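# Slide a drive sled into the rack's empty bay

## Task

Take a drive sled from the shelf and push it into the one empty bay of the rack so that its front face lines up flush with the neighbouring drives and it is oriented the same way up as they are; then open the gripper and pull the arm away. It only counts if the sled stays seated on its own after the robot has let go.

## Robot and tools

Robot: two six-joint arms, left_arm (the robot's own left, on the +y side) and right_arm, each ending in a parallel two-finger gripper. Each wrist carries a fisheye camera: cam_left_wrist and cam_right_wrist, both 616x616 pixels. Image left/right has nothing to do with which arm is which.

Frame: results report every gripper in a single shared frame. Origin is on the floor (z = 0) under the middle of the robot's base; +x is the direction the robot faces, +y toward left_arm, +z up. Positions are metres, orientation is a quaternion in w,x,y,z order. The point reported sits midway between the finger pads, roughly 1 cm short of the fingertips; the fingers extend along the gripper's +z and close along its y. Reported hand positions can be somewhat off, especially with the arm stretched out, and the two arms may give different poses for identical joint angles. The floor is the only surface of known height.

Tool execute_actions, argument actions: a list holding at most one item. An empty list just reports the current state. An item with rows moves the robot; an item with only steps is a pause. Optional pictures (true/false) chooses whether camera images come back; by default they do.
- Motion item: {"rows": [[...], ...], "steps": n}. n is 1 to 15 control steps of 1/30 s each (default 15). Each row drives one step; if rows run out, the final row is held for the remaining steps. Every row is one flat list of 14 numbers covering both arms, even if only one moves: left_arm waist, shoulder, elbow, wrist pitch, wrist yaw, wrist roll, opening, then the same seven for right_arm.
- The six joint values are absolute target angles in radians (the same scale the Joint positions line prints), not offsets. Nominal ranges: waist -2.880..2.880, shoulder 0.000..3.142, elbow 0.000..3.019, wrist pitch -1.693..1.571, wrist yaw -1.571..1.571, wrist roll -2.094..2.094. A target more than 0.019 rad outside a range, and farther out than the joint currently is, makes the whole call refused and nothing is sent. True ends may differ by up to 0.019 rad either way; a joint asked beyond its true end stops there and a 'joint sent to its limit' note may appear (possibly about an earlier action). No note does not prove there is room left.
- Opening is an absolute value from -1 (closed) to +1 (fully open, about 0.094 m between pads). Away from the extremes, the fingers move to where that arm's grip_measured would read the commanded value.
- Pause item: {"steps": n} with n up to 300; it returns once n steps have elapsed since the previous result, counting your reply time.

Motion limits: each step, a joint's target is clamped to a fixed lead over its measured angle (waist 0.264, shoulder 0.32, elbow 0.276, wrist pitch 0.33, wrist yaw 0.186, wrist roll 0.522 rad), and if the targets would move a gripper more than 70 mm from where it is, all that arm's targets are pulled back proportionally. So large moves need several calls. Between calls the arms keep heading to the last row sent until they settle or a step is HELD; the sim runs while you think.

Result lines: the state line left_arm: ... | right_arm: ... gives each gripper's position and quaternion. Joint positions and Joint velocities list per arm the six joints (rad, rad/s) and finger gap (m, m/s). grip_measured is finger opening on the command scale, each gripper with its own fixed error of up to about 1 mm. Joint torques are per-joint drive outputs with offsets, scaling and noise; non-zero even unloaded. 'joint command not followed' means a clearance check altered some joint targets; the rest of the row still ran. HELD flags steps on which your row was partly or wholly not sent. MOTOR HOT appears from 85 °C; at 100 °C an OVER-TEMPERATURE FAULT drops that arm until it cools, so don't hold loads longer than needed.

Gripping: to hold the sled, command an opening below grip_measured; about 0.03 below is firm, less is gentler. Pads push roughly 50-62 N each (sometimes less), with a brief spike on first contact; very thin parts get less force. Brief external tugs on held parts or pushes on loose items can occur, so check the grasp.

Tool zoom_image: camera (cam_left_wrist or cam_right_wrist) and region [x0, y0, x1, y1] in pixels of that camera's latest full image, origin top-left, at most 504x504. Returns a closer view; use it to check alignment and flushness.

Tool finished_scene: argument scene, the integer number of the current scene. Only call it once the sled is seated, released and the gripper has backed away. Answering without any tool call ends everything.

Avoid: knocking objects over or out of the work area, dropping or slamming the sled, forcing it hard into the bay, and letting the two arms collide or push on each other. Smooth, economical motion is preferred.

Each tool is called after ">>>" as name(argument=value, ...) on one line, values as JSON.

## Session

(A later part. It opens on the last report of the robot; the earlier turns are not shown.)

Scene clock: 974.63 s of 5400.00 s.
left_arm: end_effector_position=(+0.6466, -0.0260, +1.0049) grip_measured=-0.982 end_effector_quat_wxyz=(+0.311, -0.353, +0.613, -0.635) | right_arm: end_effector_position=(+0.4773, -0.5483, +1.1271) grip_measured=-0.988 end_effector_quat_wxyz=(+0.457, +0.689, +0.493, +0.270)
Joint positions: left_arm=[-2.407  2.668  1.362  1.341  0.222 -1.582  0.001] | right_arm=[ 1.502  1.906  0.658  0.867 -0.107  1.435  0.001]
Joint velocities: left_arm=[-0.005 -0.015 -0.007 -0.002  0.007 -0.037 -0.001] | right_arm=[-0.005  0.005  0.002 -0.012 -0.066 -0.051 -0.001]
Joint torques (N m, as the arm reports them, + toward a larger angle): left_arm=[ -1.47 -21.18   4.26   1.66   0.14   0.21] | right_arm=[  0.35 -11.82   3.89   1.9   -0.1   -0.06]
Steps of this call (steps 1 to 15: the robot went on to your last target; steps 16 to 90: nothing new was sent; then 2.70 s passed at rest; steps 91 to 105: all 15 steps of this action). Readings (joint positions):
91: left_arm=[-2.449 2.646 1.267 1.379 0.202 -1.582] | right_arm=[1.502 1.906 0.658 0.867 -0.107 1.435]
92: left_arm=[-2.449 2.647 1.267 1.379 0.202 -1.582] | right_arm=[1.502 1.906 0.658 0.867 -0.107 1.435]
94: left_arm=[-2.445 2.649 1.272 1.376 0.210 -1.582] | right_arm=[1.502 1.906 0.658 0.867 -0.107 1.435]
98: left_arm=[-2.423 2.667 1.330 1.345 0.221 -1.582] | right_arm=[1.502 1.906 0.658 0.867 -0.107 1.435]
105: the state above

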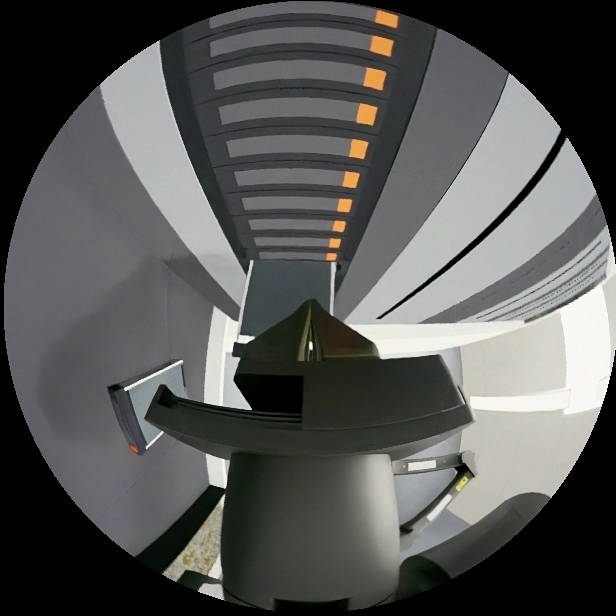

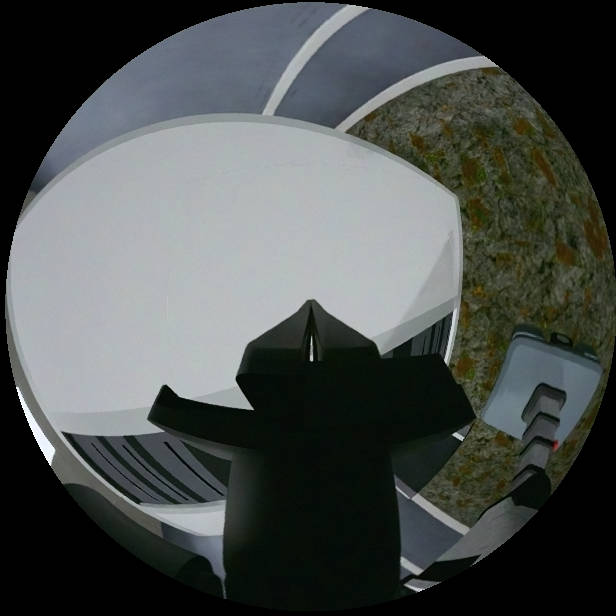

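>>> execute_actions(actions=[{"rows":[[-2.44,2.64,1.24,1.39,0.2,-1.57,-1,1.5,1.9,0.66,0.87,-0.109,1.435,-1]],"steps":15}], pictures=false)

>>> execute_actions(actions=[{"rows":[[-2.465,2.64,1.24,1.39,0.2,-1.57,-1,1.5,1.9,0.66,0.87,-0.109,1.435,-1]],"steps":12}], pictures=false)

>>> execute_actions(actions=[{"rows":[[-2.455,2.66,1.31,1.36,0.21,-1.57,-1,1.5,1.9,0.66,0.87,-0.109,1.435,-1],[-2.445,2.67,1.35,1.34,0.22,-1.57,-1,1.5,1.9,0.66,0.87,-0.109,1.435,-1]],"steps":15}])

Scene clock: 983.90 s of 5400.00 s.
left_arm: end_effector_position=(+0.5975, -0.0270, +0.9850) grip_measured=-0.982 end_effector_quat_wxyz=(+0.288, -0.367, +0.637, -0.613) | right_arm: end_effector_position=(+0.4773, -0.5483, +1.1271) grip_measured=-0.988 end_effector_quat_wxyz=(+0.457, +0.689, +0.493, +0.270)
Joint positions: left_arm=[-2.437  2.651  1.234  1.368  0.203 -1.582  0.001] | right_arm=[ 1.502  1.906  0.658  0.867 -0.107  1.435  0.001]
Joint velocities: left_arm=[-0.024 -0.005 -0.007 -0.007  0.037 -0.037  0.   ] | right_arm=[-0.015 -0.005  0.002 -0.007  0.007 -0.022 -0.   ]
Joint torques (N m, as the arm reports them, + toward a larger angle): left_arm=[ -1.36 -19.74   2.64   3.13  -0.14   0.2 ] | right_arm=[  0.37 -11.91   3.88   1.92  -0.09  -0.06]
Steps of this call (steps 1 to 15: the robot went on to your last target; steps 16 to 90: nothing new was sent; then 5.77 s passed at rest; steps 91 to 105: all 15 steps of this action). Readings (joint positions):
91: left_arm=[-2.409 2.665 1.347 1.345 0.211 -1.582] | right_arm=[1.502 1.906 0.658 0.867 -0.107 1.435]
92: left_arm=[-2.411 2.655 1.317 1.354 0.205 -1.582] | right_arm=[1.502 1.906 0.658 0.867 -0.107 1.435]
94: left_arm=[-2.417 2.645 1.261 1.367 0.203 -1.582] | right_arm=[1.502 1.906 0.658 0.867 -0.107 1.435]
98: left_arm=[-2.433 2.651 1.234 1.368 0.203 -1.582] | right_arm=[1.502 1.906 0.658 0.867 -0.107 1.435]
105: the state above

Scene clock: 984.30 s of 5400.00 s.
left_arm: end_effector_position=(+0.5905, -0.0409, +0.9859) grip_measured=-0.982 end_effector_quat_wxyz=(+0.281, -0.360, +0.641, -0.617) | right_arm: end_effector_position=(+0.4773, -0.5483, +1.1271) grip_measured=-0.988 end_effector_quat_wxyz=(+0.457, +0.689, +0.493, +0.270)
Joint positions: left_arm=[-2.46   2.651  1.234  1.368  0.202 -1.582  0.001] | right_arm=[ 1.502  1.906  0.658  0.867 -0.107  1.435  0.001]
Joint velocities: left_arm=[ 0.005 -0.015 -0.002  0.007  0.037 -0.051  0.   ] | right_arm=[ 0.005 -0.005 -0.007 -0.022 -0.051  0.022 -0.002]
Joint torques (N m, as the arm reports them, + toward a larger angle): left_arm=[ -1.81 -20.15   2.71   3.1   -0.13   0.21] | right_arm=[  0.13 -12.     3.92   1.92  -0.08  -0.06]
Steps of this call (steps 1 to 12: all 12 steps of this action). Readings (joint positions):
1: left_arm=[-2.438 2.651 1.234 1.368 0.202 -1.582] | right_arm=[1.502 1.906 0.658 0.867 -0.107 1.435]
2: left_arm=[-2.440 2.651 1.234 1.368 0.202 -1.582] | right_arm=[1.502 1.906 0.658 0.867 -0.107 1.435]
4: left_arm=[-2.445 2.651 1.234 1.368 0.202 -1.582] | right_arm=[1.502 1.906 0.658 0.867 -0.107 1.435]
8: left_arm=[-2.457 2.651 1.234 1.368 0.202 -1.582] | right_arm=[1.502 1.906 0.658 0.867 -0.107 1.435]
12: the state above

Scene clock: 984.80 s of 5400.00 s.
left_arm: end_effector_position=(+0.6192, -0.0527, +0.9972) grip_measured=-0.982 end_effector_quat_wxyz=(+0.290, -0.344, +0.627, -0.636) | right_arm: end_effector_position=(+0.4773, -0.5483, +1.1271) grip_measured=-0.988 end_effector_quat_wxyz=(+0.457, +0.689, +0.493, +0.270)
Joint positions: left_arm=[-2.455  2.67   1.329  1.351  0.221 -1.582  0.001] | right_arm=[ 1.502  1.906  0.658  0.867 -0.107  1.435  0.001]
Joint velocities: left_arm=[-0.005 -0.015 -0.032  0.027  0.051  0.022 -0.   ] | right_arm=[ 0.005  0.005 -0.012 -0.012 -0.022 -0.007  0.   ]
Joint torques (N m, as the arm reports them, + toward a larger angle): left_arm=[ -0.34 -19.66   4.21   1.62  -0.04   0.21] | right_arm=[  0.29 -11.9    3.94   1.88  -0.11  -0.06]
Steps of this call (steps 1 to 15: all 15 steps of this action). Readings (joint positions):
1: left_arm=[-2.460 2.652 1.239 1.368 0.204 -1.582] | right_arm=[1.502 1.906 0.658 0.867 -0.107 1.435]
2: left_arm=[-2.459 2.656 1.255 1.365 0.211 -1.582] | right_arm=[1.502 1.906 0.658 0.867 -0.107 1.435]
4: left_arm=[-2.459 2.668 1.298 1.355 0.220 -1.582] | right_arm=[1.502 1.906 0.658 0.867 -0.107 1.435]
8: left_arm=[-2.457 2.670 1.328 1.351 0.221 -1.582] | right_arm=[1.502 1.906 0.658 0.867 -0.107 1.435]
15: the state above

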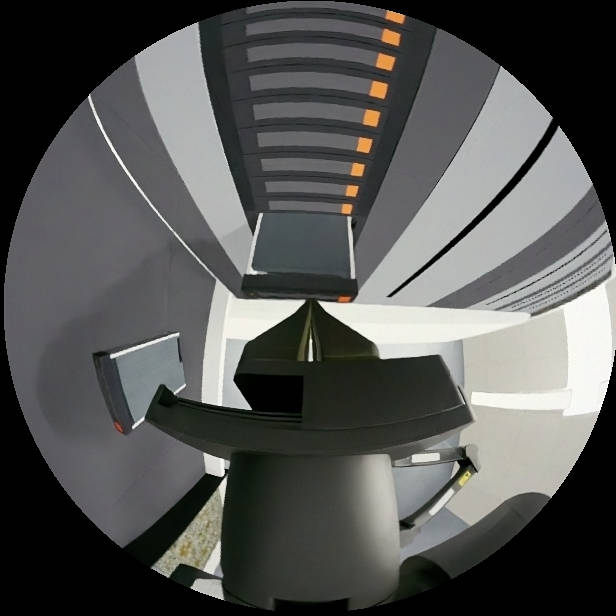

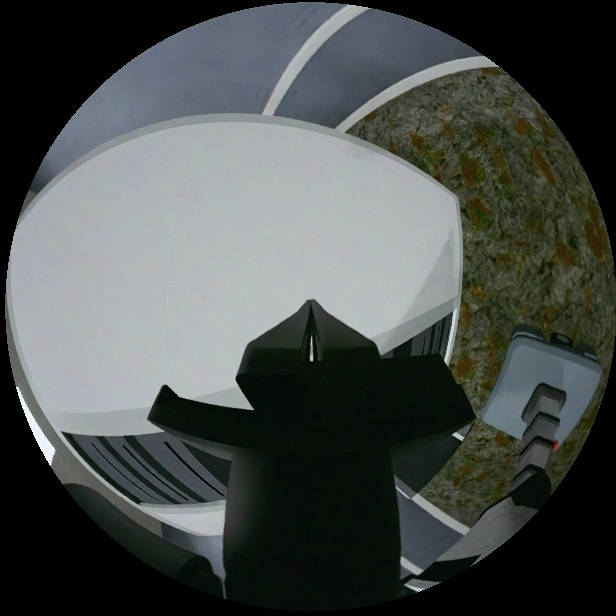

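>>> execute_actions(actions=[{"rows":[[-2.44,2.66,1.315,1.351,0.221,-1.57,-1,1.5,1.9,0.66,0.87,-0.109,1.435,-1]],"steps":12}])

Scene clock: 988.70 s of 5400.00 s.
left_arm: end_effector_position=(+0.6174, -0.0473, +0.9936) grip_measured=-0.982 end_effector_quat_wxyz=(+0.290, -0.348, +0.629, -0.632) | right_arm: end_effector_position=(+0.4773, -0.5483, +1.1271) grip_measured=-0.988 end_effector_quat_wxyz=(+0.457, +0.689, +0.493, +0.270)
Joint positions: left_arm=[-2.449  2.67   1.318  1.351  0.221 -1.582  0.001] | right_arm=[ 1.502  1.906  0.658  0.867 -0.107  1.435  0.001]
Joint velocities: left_arm=[-0.005 -0.015  0.017 -0.007  0.022  0.037 -0.   ] | right_arm=[-0.024  0.005  0.002 -0.032  0.051  0.051  0.001]
Joint torques (N m, as the arm reports them, + toward a larger angle): left_arm=[ -0.31 -20.58   2.57   2.11   0.02   0.21] | right_arm=[  0.27 -11.76   3.92   1.92  -0.1   -0.07]
Steps of this call (steps 1 to 15: the robot went on to your last target; steps 16 to 90: nothing new was sent; then 0.50 s passed at rest; steps 91 to 102: all 12 steps of this action). Readings (joint positions):
91: left_arm=[-2.455 2.670 1.328 1.351 0.221 -1.582] | right_arm=[1.502 1.906 0.658 0.867 -0.107 1.435]
92: left_arm=[-2.455 2.670 1.326 1.351 0.221 -1.582] | right_arm=[1.502 1.906 0.658 0.867 -0.107 1.435]
94: left_arm=[-2.453 2.670 1.321 1.351 0.221 -1.582] | right_arm=[1.502 1.906 0.658 0.867 -0.107 1.435]
98: left_arm=[-2.450 2.670 1.318 1.351 0.221 -1.582] | right_arm=[1.502 1.906 0.658 0.867 -0.107 1.435]
102: the state above

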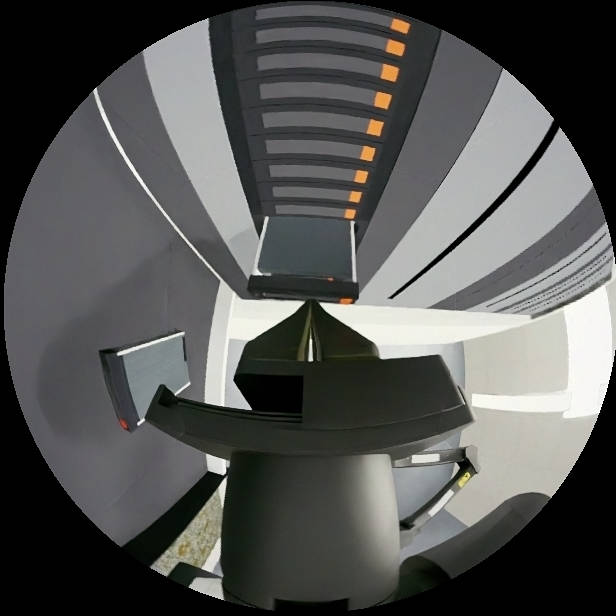

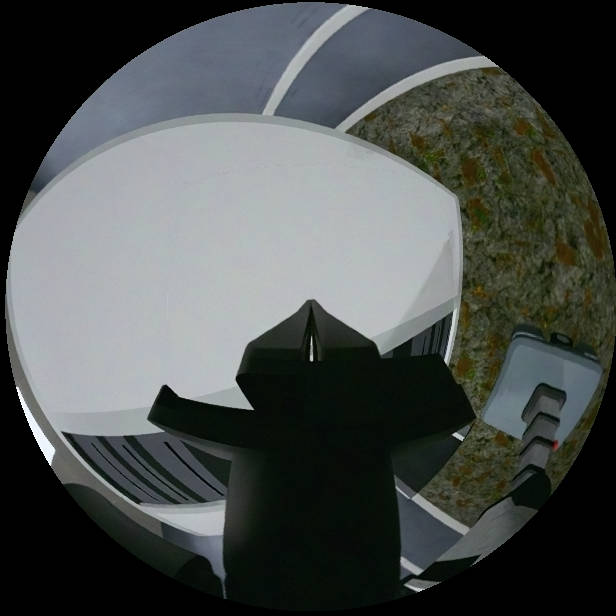

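>>> execute_actions(actions=[{"rows":[[-2.43,2.67,1.375,1.33,0.23,-1.57,-1,1.5,1.9,0.66,0.87,-0.109,1.435,-1]],"steps":15}])

Scene clock: 994.43 s of 5400.00 s.
left_arm: end_effector_position=(+0.6309, -0.0459, +1.0000) grip_measured=-0.982 end_effector_quat_wxyz=(+0.296, -0.344, +0.623, -0.637) | right_arm: end_effector_position=(+0.4773, -0.5483, +1.1271) grip_measured=-0.988 end_effector_quat_wxyz=(+0.457, +0.689, +0.493, +0.270)
Joint positions: left_arm=[-2.439  2.672  1.35   1.342  0.228 -1.582  0.001] | right_arm=[ 1.502  1.906  0.658  0.867 -0.107  1.435  0.001]
Joint velocities: left_arm=[-0.005 -0.015 -0.007 -0.002 -0.007 -0.022 -0.001] | right_arm=[-0.005 -0.005 -0.007  0.027  0.007  0.037  0.   ]
Joint torques (N m, as the arm reports them, + toward a larger angle): left_arm=[ -0.01 -20.69   4.52   1.56   0.12   0.21] | right_arm=[  0.37 -11.79   3.96   1.9   -0.1   -0.07]
Steps of this call (steps 1 to 15: the robot went on to your last target; steps 16 to 90: nothing new was sent; then 2.23 s passed at rest; steps 91 to 105: all 15 steps of this action). Readings (joint positions):
91: left_arm=[-2.448 2.670 1.321 1.349 0.224 -1.582] | right_arm=[1.502 1.906 0.658 0.867 -0.107 1.435]
92: left_arm=[-2.448 2.671 1.327 1.346 0.227 -1.582] | right_arm=[1.502 1.906 0.658 0.867 -0.107 1.435]
94: left_arm=[-2.445 2.672 1.338 1.342 0.228 -1.582] | right_arm=[1.502 1.906 0.658 0.867 -0.107 1.435]
98: left_arm=[-2.440 2.672 1.350 1.342 0.228 -1.582] | right_arm=[1.502 1.906 0.658 0.867 -0.107 1.435]
105: the state above

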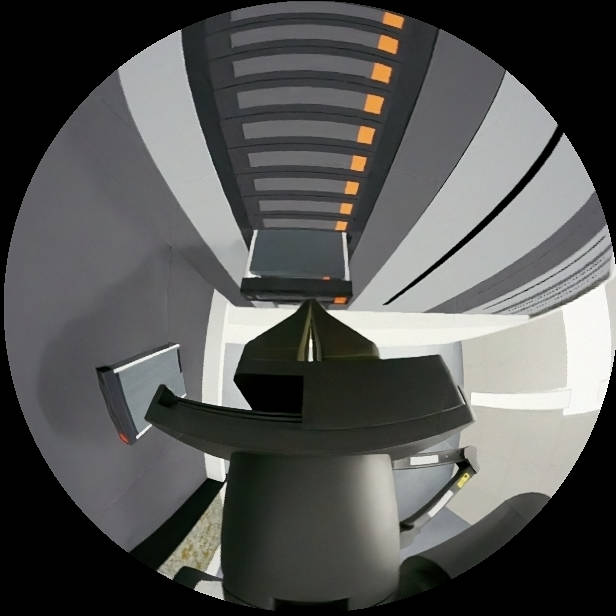

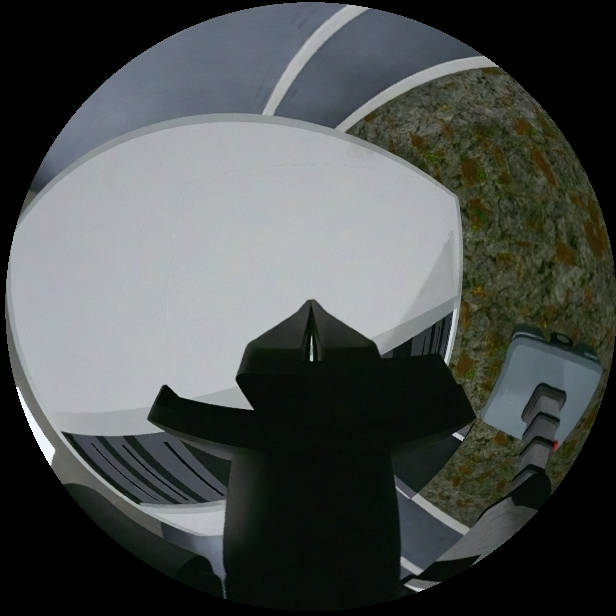

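>>> execute_actions(actions=[{"rows":[[-2.41,2.70,1.43,1.31,0.245,-1.57,-1,1.5,1.9,0.66,0.87,-0.109,1.435,-1]],"steps":15}])

Scene clock: 998.80 s of 5400.00 s.
left_arm: end_effector_position=(+0.6480, -0.0410, +0.9970) grip_measured=-0.982 end_effector_quat_wxyz=(+0.299, -0.342, +0.620, -0.640) | right_arm: end_effector_position=(+0.4773, -0.5483, +1.1271) grip_measured=-0.988 end_effector_quat_wxyz=(+0.457, +0.689, +0.493, +0.270)
Joint positions: left_arm=[-2.419  2.693  1.404  1.322  0.247 -1.582  0.001] | right_arm=[ 1.502  1.906  0.658  0.867 -0.107  1.435  0.001]
Joint velocities: left_arm=[-0.005  0.005 -0.022  0.002 -0.007 -0.007  0.   ] | right_arm=[-0.015 -0.005 -0.012  0.012 -0.066 -0.051  0.   ]
Joint torques (N m, as the arm reports them, + toward a larger angle): left_arm=[ -0.56 -20.56   4.77   1.63  -0.13   0.2 ] | right_arm=[  0.2  -11.93   3.9    1.87  -0.09  -0.07]
Steps of this call (steps 1 to 15: the robot went on to your last target; steps 16 to 90: nothing new was sent; then 0.87 s passed at rest; steps 91 to 105: all 15 steps of this action). Readings (joint positions):
91: left_arm=[-2.437 2.673 1.356 1.338 0.236 -1.582] | right_arm=[1.502 1.906 0.658 0.867 -0.107 1.435]
92: left_arm=[-2.436 2.679 1.369 1.333 0.241 -1.582] | right_arm=[1.502 1.906 0.658 0.867 -0.107 1.435]
94: left_arm=[-2.431 2.689 1.394 1.325 0.242 -1.582] | right_arm=[1.502 1.906 0.658 0.867 -0.107 1.435]
98: left_arm=[-2.419 2.693 1.404 1.322 0.245 -1.582] | right_arm=[1.502 1.906 0.658 0.867 -0.107 1.435]
105: the state above

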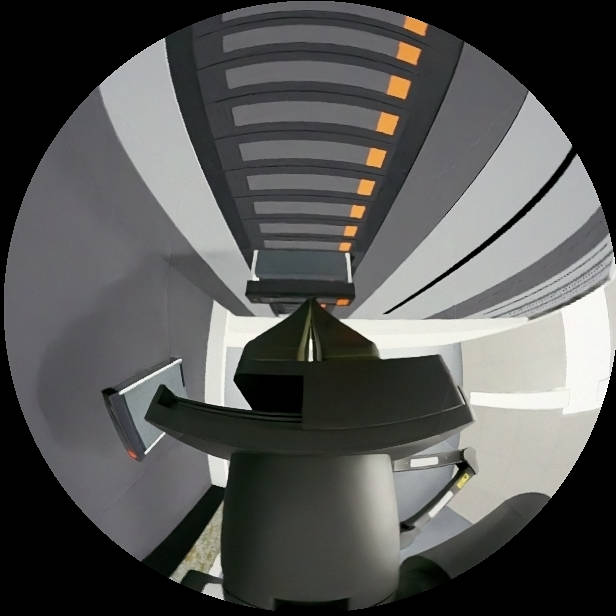

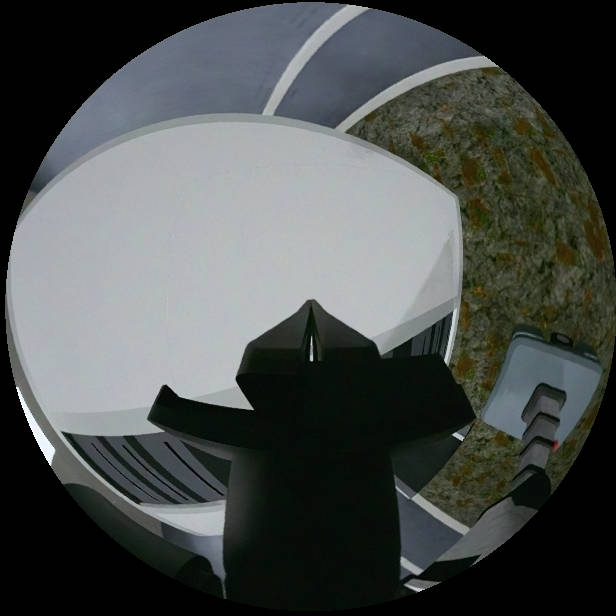

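The fingertips are pushing the sled in; continuing.

>>> execute_actions(actions=[{"rows":[[-2.405,2.73,1.48,1.29,0.265,-1.57,-1,1.5,1.9,0.66,0.87,-0.109,1.435,-1]],"steps":15}], pictures=false)

>>> execute_actions(actions=[{"rows":[[-2.39,2.74,1.53,1.27,0.28,-1.57,-1,1.5,1.9,0.66,0.87,-0.109,1.435,-1]],"steps":15}])

Scene clock: 1003.23 s of 5400.00 s.
left_arm: end_effector_position=(+0.6564, -0.0442, +0.9865) grip_measured=-0.982 end_effector_quat_wxyz=(+0.295, -0.339, +0.622, -0.641) | right_arm: end_effector_position=(+0.4773, -0.5483, +1.1271) grip_measured=-0.988 end_effector_quat_wxyz=(+0.457, +0.689, +0.493, +0.270)
Joint positions: left_arm=[-2.415  2.724  1.453  1.301  0.262 -1.582  0.001] | right_arm=[ 1.502  1.906  0.658  0.867 -0.107  1.435  0.001]
Joint velocities: left_arm=[-0.005 -0.015  0.012 -0.012 -0.022 -0.066 -0.   ] | right_arm=[-0.005 -0.015 -0.002  0.002 -0.051  0.007 -0.   ]
Joint torques (N m, as the arm reports them, + toward a larger angle): left_arm=[ -0.27 -20.61   4.94   1.63   0.13   0.21] | right_arm=[  0.21 -11.95   3.92   1.89  -0.09  -0.05]
Steps of this call (steps 1 to 15: the robot went on to your last target; steps 16 to 90: nothing new was sent; then 0.93 s passed at rest; steps 91 to 105: all 15 steps of this action). Readings (joint positions):
91: left_arm=[-2.419 2.695 1.409 1.318 0.256 -1.582] | right_arm=[1.502 1.906 0.658 0.867 -0.107 1.435]
92: left_arm=[-2.419 2.701 1.422 1.313 0.260 -1.582] | right_arm=[1.502 1.906 0.658 0.867 -0.107 1.435]
94: left_arm=[-2.418 2.714 1.446 1.305 0.262 -1.582] | right_arm=[1.502 1.906 0.658 0.867 -0.107 1.435]
98: left_arm=[-2.416 2.723 1.453 1.301 0.262 -1.582] | right_arm=[1.502 1.906 0.658 0.867 -0.107 1.435]
105: the state above

Scene clock: 1003.73 s of 5400.00 s.
left_arm: end_effector_position=(+0.6729, -0.0399, +0.9888) grip_measured=-0.982 end_effector_quat_wxyz=(+0.299, -0.335, +0.618, -0.645) | right_arm: end_effector_position=(+0.4773, -0.5483, +1.1271) grip_measured=-0.988 end_effector_quat_wxyz=(+0.457, +0.689, +0.493, +0.270)
Joint positions: left_arm=[-2.398  2.736  1.5    1.281  0.279 -1.582  0.001] | right_arm=[ 1.502  1.906  0.658  0.867 -0.107  1.435  0.001]
Joint velocities: left_arm=[-0.005  0.005 -0.007 -0.012  0.022 -0.066 -0.   ] | right_arm=[-0.005 -0.015 -0.012 -0.017 -0.051  0.022 -0.   ]
Joint torques (N m, as the arm reports them, + toward a larger angle): left_arm=[ -0.73 -21.21   5.36   1.61   0.04   0.19] | right_arm=[  0.17 -11.86   3.87   1.88  -0.09  -0.06]
Steps of this call (steps 1 to 15: all 15 steps of this action). Readings (joint positions):
1: left_arm=[-2.414 2.725 1.458 1.297 0.270 -1.582] | right_arm=[1.502 1.906 0.658 0.867 -0.107 1.435]
2: left_arm=[-2.412 2.729 1.469 1.291 0.276 -1.582] | right_arm=[1.502 1.906 0.658 0.867 -0.107 1.435]
4: left_arm=[-2.408 2.735 1.490 1.284 0.278 -1.582] | right_arm=[1.502 1.906 0.658 0.867 -0.107 1.435]
8: left_arm=[-2.400 2.736 1.500 1.281 0.279 -1.582] | right_arm=[1.502 1.906 0.658 0.867 -0.107 1.435]
15: the state above

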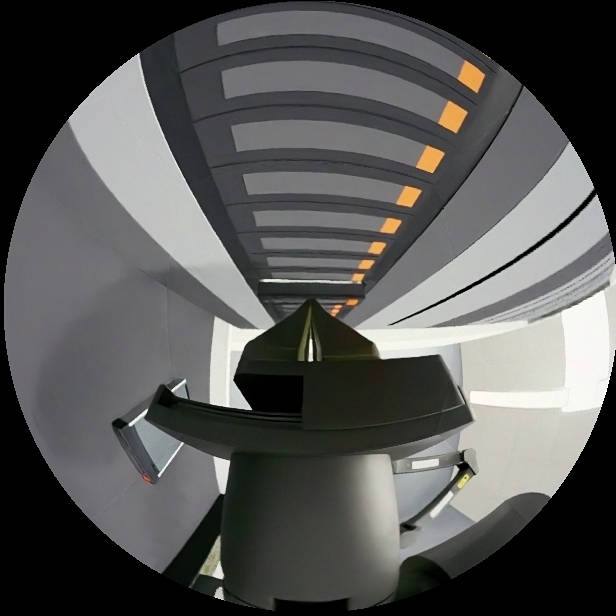

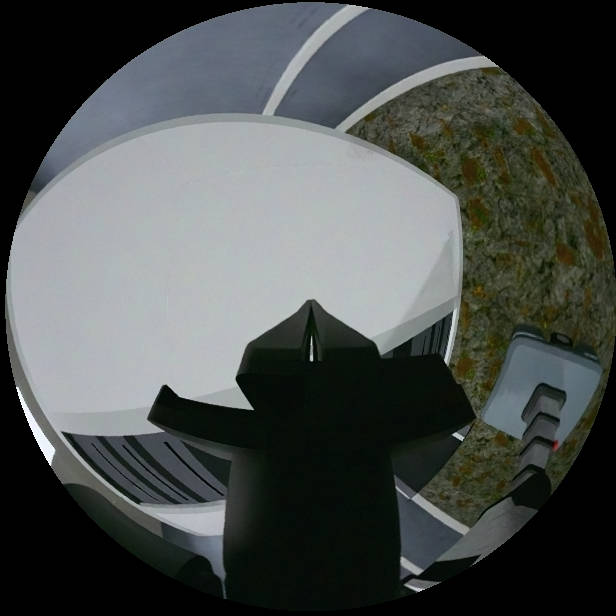

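Nearly flush; one more push.

>>> execute_actions(actions=[{"rows":[[-2.375,2.745,1.59,1.24,0.295,-1.57,-1,1.5,1.9,0.66,0.87,-0.109,1.435,-1]],"steps":15}])

>>> zoom_image(camera="cam_left_wrist", region=[230,200,400,370])

Scene clock: 1009.07 s of 5400.00 s.
left_arm: end_effector_position=(+0.6873, -0.0418, +0.9905) grip_measured=-0.982 end_effector_quat_wxyz=(+0.297, -0.329, +0.618, -0.650) | right_arm: end_effector_position=(+0.4773, -0.5483, +1.1271) grip_measured=-0.988 end_effector_quat_wxyz=(+0.457, +0.689, +0.493, +0.270)
Joint positions: left_arm=[-2.389  2.747  1.551  1.251  0.301 -1.582  0.001] | right_arm=[ 1.502  1.906  0.658  0.867 -0.107  1.435  0.001]
Joint velocities: left_arm=[-0.005  0.005 -0.017 -0.017 -0.007 -0.007 -0.001] | right_arm=[-0.015 -0.015 -0.012 -0.007 -0.037 -0.007 -0.001]
Joint torques (N m, as the arm reports them, + toward a larger angle): left_arm=[  0.09 -22.22   6.28   1.6   -0.28   0.21] | right_arm=[  0.39 -11.81   3.93   1.9   -0.1   -0.06]
Steps of this call (steps 1 to 15: the robot went on to your last target; steps 16 to 90: nothing new was sent; then 1.83 s passed at rest; steps 91 to 105: all 15 steps of this action). Readings (joint positions):
91: left_arm=[-2.397 2.736 1.507 1.275 0.287 -1.582] | right_arm=[1.502 1.906 0.658 0.867 -0.107 1.435]
92: left_arm=[-2.396 2.741 1.519 1.266 0.291 -1.582] | right_arm=[1.502 1.906 0.658 0.867 -0.107 1.435]
94: left_arm=[-2.393 2.746 1.544 1.254 0.292 -1.582] | right_arm=[1.502 1.906 0.658 0.867 -0.107 1.435]
98: left_arm=[-2.389 2.747 1.551 1.251 0.301 -1.582] | right_arm=[1.502 1.906 0.658 0.867 -0.107 1.435]
105: the state above

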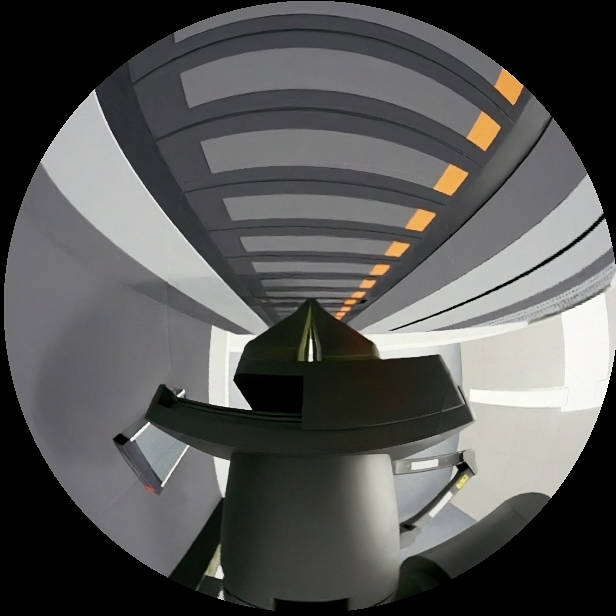

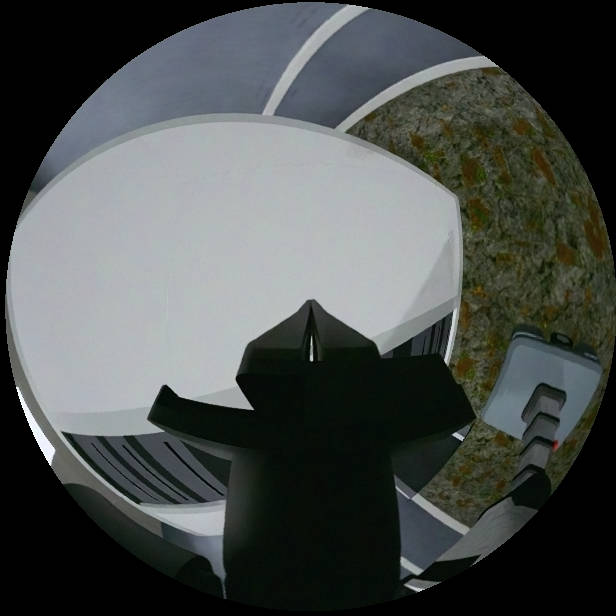

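Region (230, 200, 400, 370) of cam_left_wrist's 616x616 image, scaled by 2.965, with more detail than that image has.

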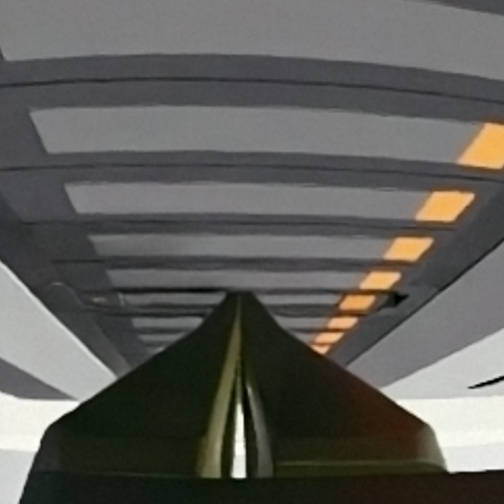

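>>> execute_actions(actions=[{"rows":[[-2.378,2.75,1.625,1.24,0.30,-1.57,-1,1.5,1.9,0.66,0.87,-0.109,1.435,-1]],"steps":15}], pictures=false)

>>> execute_actions(actions=[{"rows":[[-2.42,2.66,1.36,1.33,0.235,-1.57,-1,1.5,1.9,0.66,0.87,-0.109,1.435,-1]],"steps":15}])

>>> zoom_image(camera="cam_left_wrist", region=[230,170,400,340])

Scene clock: 1019.30 s of 5400.00 s.
left_arm: end_effector_position=(+0.6888, -0.0438, +0.9905) grip_measured=-0.982 end_effector_quat_wxyz=(+0.296, -0.325, +0.618, -0.652) | right_arm: end_effector_position=(+0.4773, -0.5483, +1.1271) grip_measured=-0.988 end_effector_quat_wxyz=(+0.457, +0.689, +0.493, +0.270)
Joint positions: left_arm=[-2.389  2.753  1.563  1.251  0.31  -1.582  0.001] | right_arm=[ 1.502  1.906  0.658  0.867 -0.107  1.435  0.001]
Joint velocities: left_arm=[-0.015 -0.005 -0.007 -0.007 -0.125 -0.007 -0.001] | right_arm=[-0.015 -0.005  0.002  0.012 -0.022  0.007 -0.   ]
Joint torques (N m, as the arm reports them, + toward a larger angle): left_arm=[ -0.35 -22.17   7.78   1.59  -0.46   0.2 ] | right_arm=[  0.17 -11.98   3.91   1.92  -0.1   -0.06]
Steps of this call (steps 1 to 15: the robot went on to your last target; steps 16 to 90: nothing new was sent; then 6.73 s passed at rest; steps 91 to 105: all 15 steps of this action). Readings (joint positions):
91: left_arm=[-2.389 2.748 1.554 1.251 0.302 -1.582] | right_arm=[1.502 1.906 0.658 0.867 -0.107 1.435]
92: left_arm=[-2.389 2.750 1.558 1.251 0.305 -1.582] | right_arm=[1.502 1.906 0.658 0.867 -0.107 1.435]
94: left_arm=[-2.389 2.753 1.562 1.251 0.308 -1.582] | right_arm=[1.502 1.906 0.658 0.867 -0.107 1.435]
98: left_arm=[-2.389 2.753 1.563 1.251 0.310 -1.582] | right_arm=[1.502 1.906 0.658 0.867 -0.107 1.435]
105: the state above

Scene clock: 1019.80 s of 5400.00 s.
left_arm: end_effector_position=(+0.6351, -0.0329, +0.9865) grip_measured=-0.982 end_effector_quat_wxyz=(+0.290, -0.357, +0.631, -0.625) | right_arm: end_effector_position=(+0.4773, -0.5483, +1.1271) grip_measured=-0.988 end_effector_quat_wxyz=(+0.457, +0.689, +0.493, +0.270)
Joint positions: left_arm=[-2.417  2.68   1.354  1.308  0.238 -1.582  0.001] | right_arm=[ 1.502  1.906  0.658  0.867 -0.107  1.435  0.001]
Joint velocities: left_arm=[-0.005  0.005  0.007 -0.002  0.022  0.037 -0.   ] | right_arm=[ 0.005 -0.005 -0.017 -0.007 -0.022  0.051 -0.   ]
Joint torques (N m, as the arm reports them, + toward a larger angle): left_arm=[ -1.71 -22.08   3.29   3.09  -0.15   0.2 ] | right_arm=[  0.23 -11.76   3.89   1.87  -0.09  -0.06]
Steps of this call (steps 1 to 15: all 15 steps of this action). Readings (joint positions):
1: left_arm=[-2.393 2.745 1.532 1.260 0.278 -1.582] | right_arm=[1.502 1.906 0.658 0.867 -0.107 1.435]
2: left_arm=[-2.396 2.720 1.473 1.276 0.252 -1.582] | right_arm=[1.502 1.906 0.658 0.867 -0.107 1.435]
4: left_arm=[-2.404 2.686 1.379 1.299 0.241 -1.582] | right_arm=[1.502 1.906 0.658 0.867 -0.107 1.435]
8: left_arm=[-2.415 2.681 1.354 1.307 0.239 -1.582] | right_arm=[1.502 1.906 0.658 0.867 -0.107 1.435]
15: the state above

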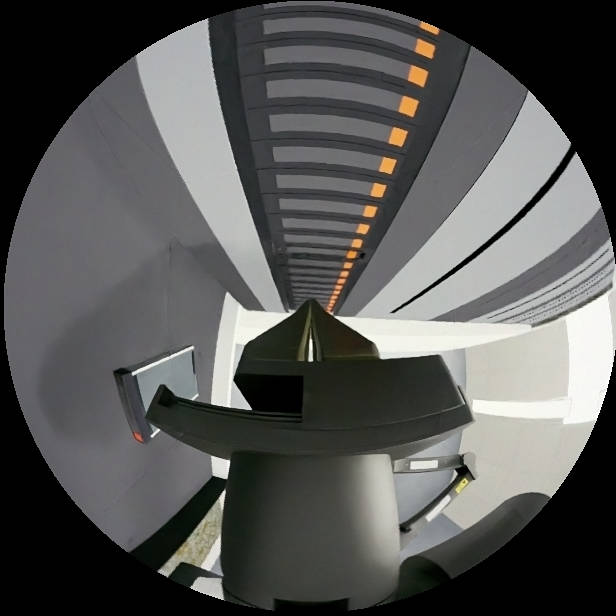

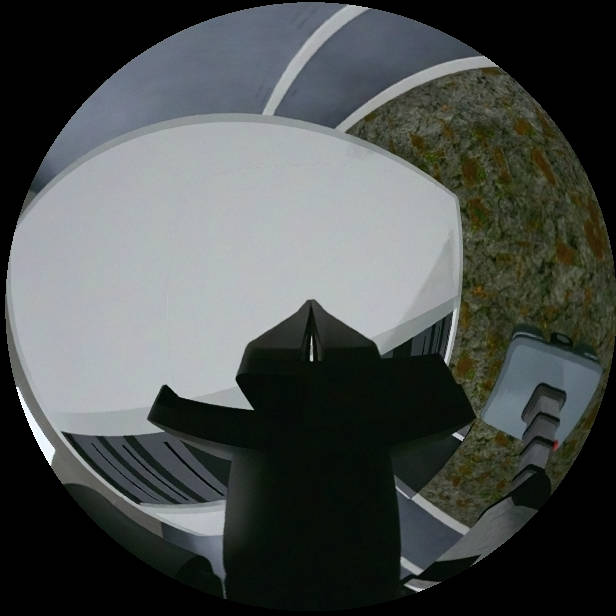

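Region (230, 170, 400, 340) of cam_left_wrist's 616x616 image, scaled by 2.965, with more detail than that image has.

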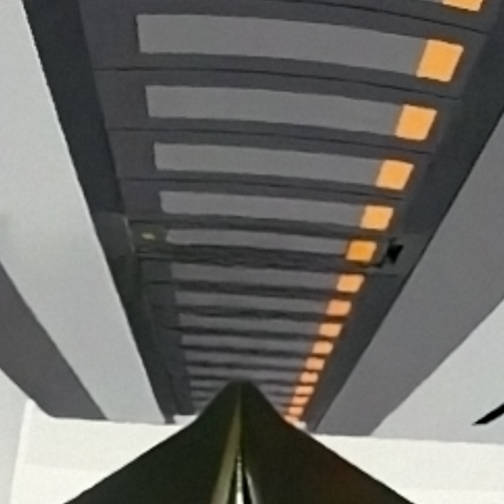

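Flush. Retreating further and ending the scene.

>>> execute_actions(actions=[{"rows":[[-2.47,2.60,1.15,1.41,0.18,-1.57,-1,1.5,1.9,0.66,0.87,-0.109,1.435,-1]],"steps":15}], pictures=false)

>>> finished_scene(scene=1)

Scene clock: 1027.90 s of 5400.00 s.
left_arm: end_effector_position=(+0.5640, -0.0355, +0.9892) grip_measured=-0.982 end_effector_quat_wxyz=(+0.274, -0.369, +0.650, -0.605) | right_arm: end_effector_position=(+0.4773, -0.5483, +1.1271) grip_measured=-0.988 end_effector_quat_wxyz=(+0.457, +0.689, +0.493, +0.270)
Joint positions: left_arm=[-2.474  2.614  1.141  1.388  0.183 -1.582  0.001] | right_arm=[ 1.502  1.906  0.658  0.867 -0.107  1.435  0.001]
Joint velocities: left_arm=[-0.015  0.005 -0.002 -0.007  0.051  0.037  0.001] | right_arm=[ 0.005 -0.005  0.017  0.002  0.007 -0.037  0.   ]
Joint torques (N m, as the arm reports them, + toward a larger angle): left_arm=[ -0.97 -19.68   2.54   3.18  -0.11   0.2 ] | right_arm=[  0.33 -11.62   3.94   1.87  -0.09  -0.06]
Steps of this call (steps 1 to 15: the robot went on to your last target; steps 16 to 90: nothing new was sent; then 4.60 s passed at rest; steps 91 to 105: all 15 steps of this action). Readings (joint positions):
91: left_arm=[-2.420 2.673 1.329 1.321 0.208 -1.582] | right_arm=[1.502 1.906 0.658 0.867 -0.107 1.435]
92: left_arm=[-2.424 2.652 1.276 1.344 0.191 -1.582] | right_arm=[1.502 1.906 0.658 0.867 -0.107 1.435]
94: left_arm=[-2.438 2.619 1.177 1.376 0.184 -1.582] | right_arm=[1.502 1.906 0.658 0.867 -0.107 1.435]
98: left_arm=[-2.468 2.615 1.141 1.386 0.184 -1.582] | right_arm=[1.502 1.906 0.658 0.867 -0.107 1.435]
105: the state above

The scene is finished: the task was done.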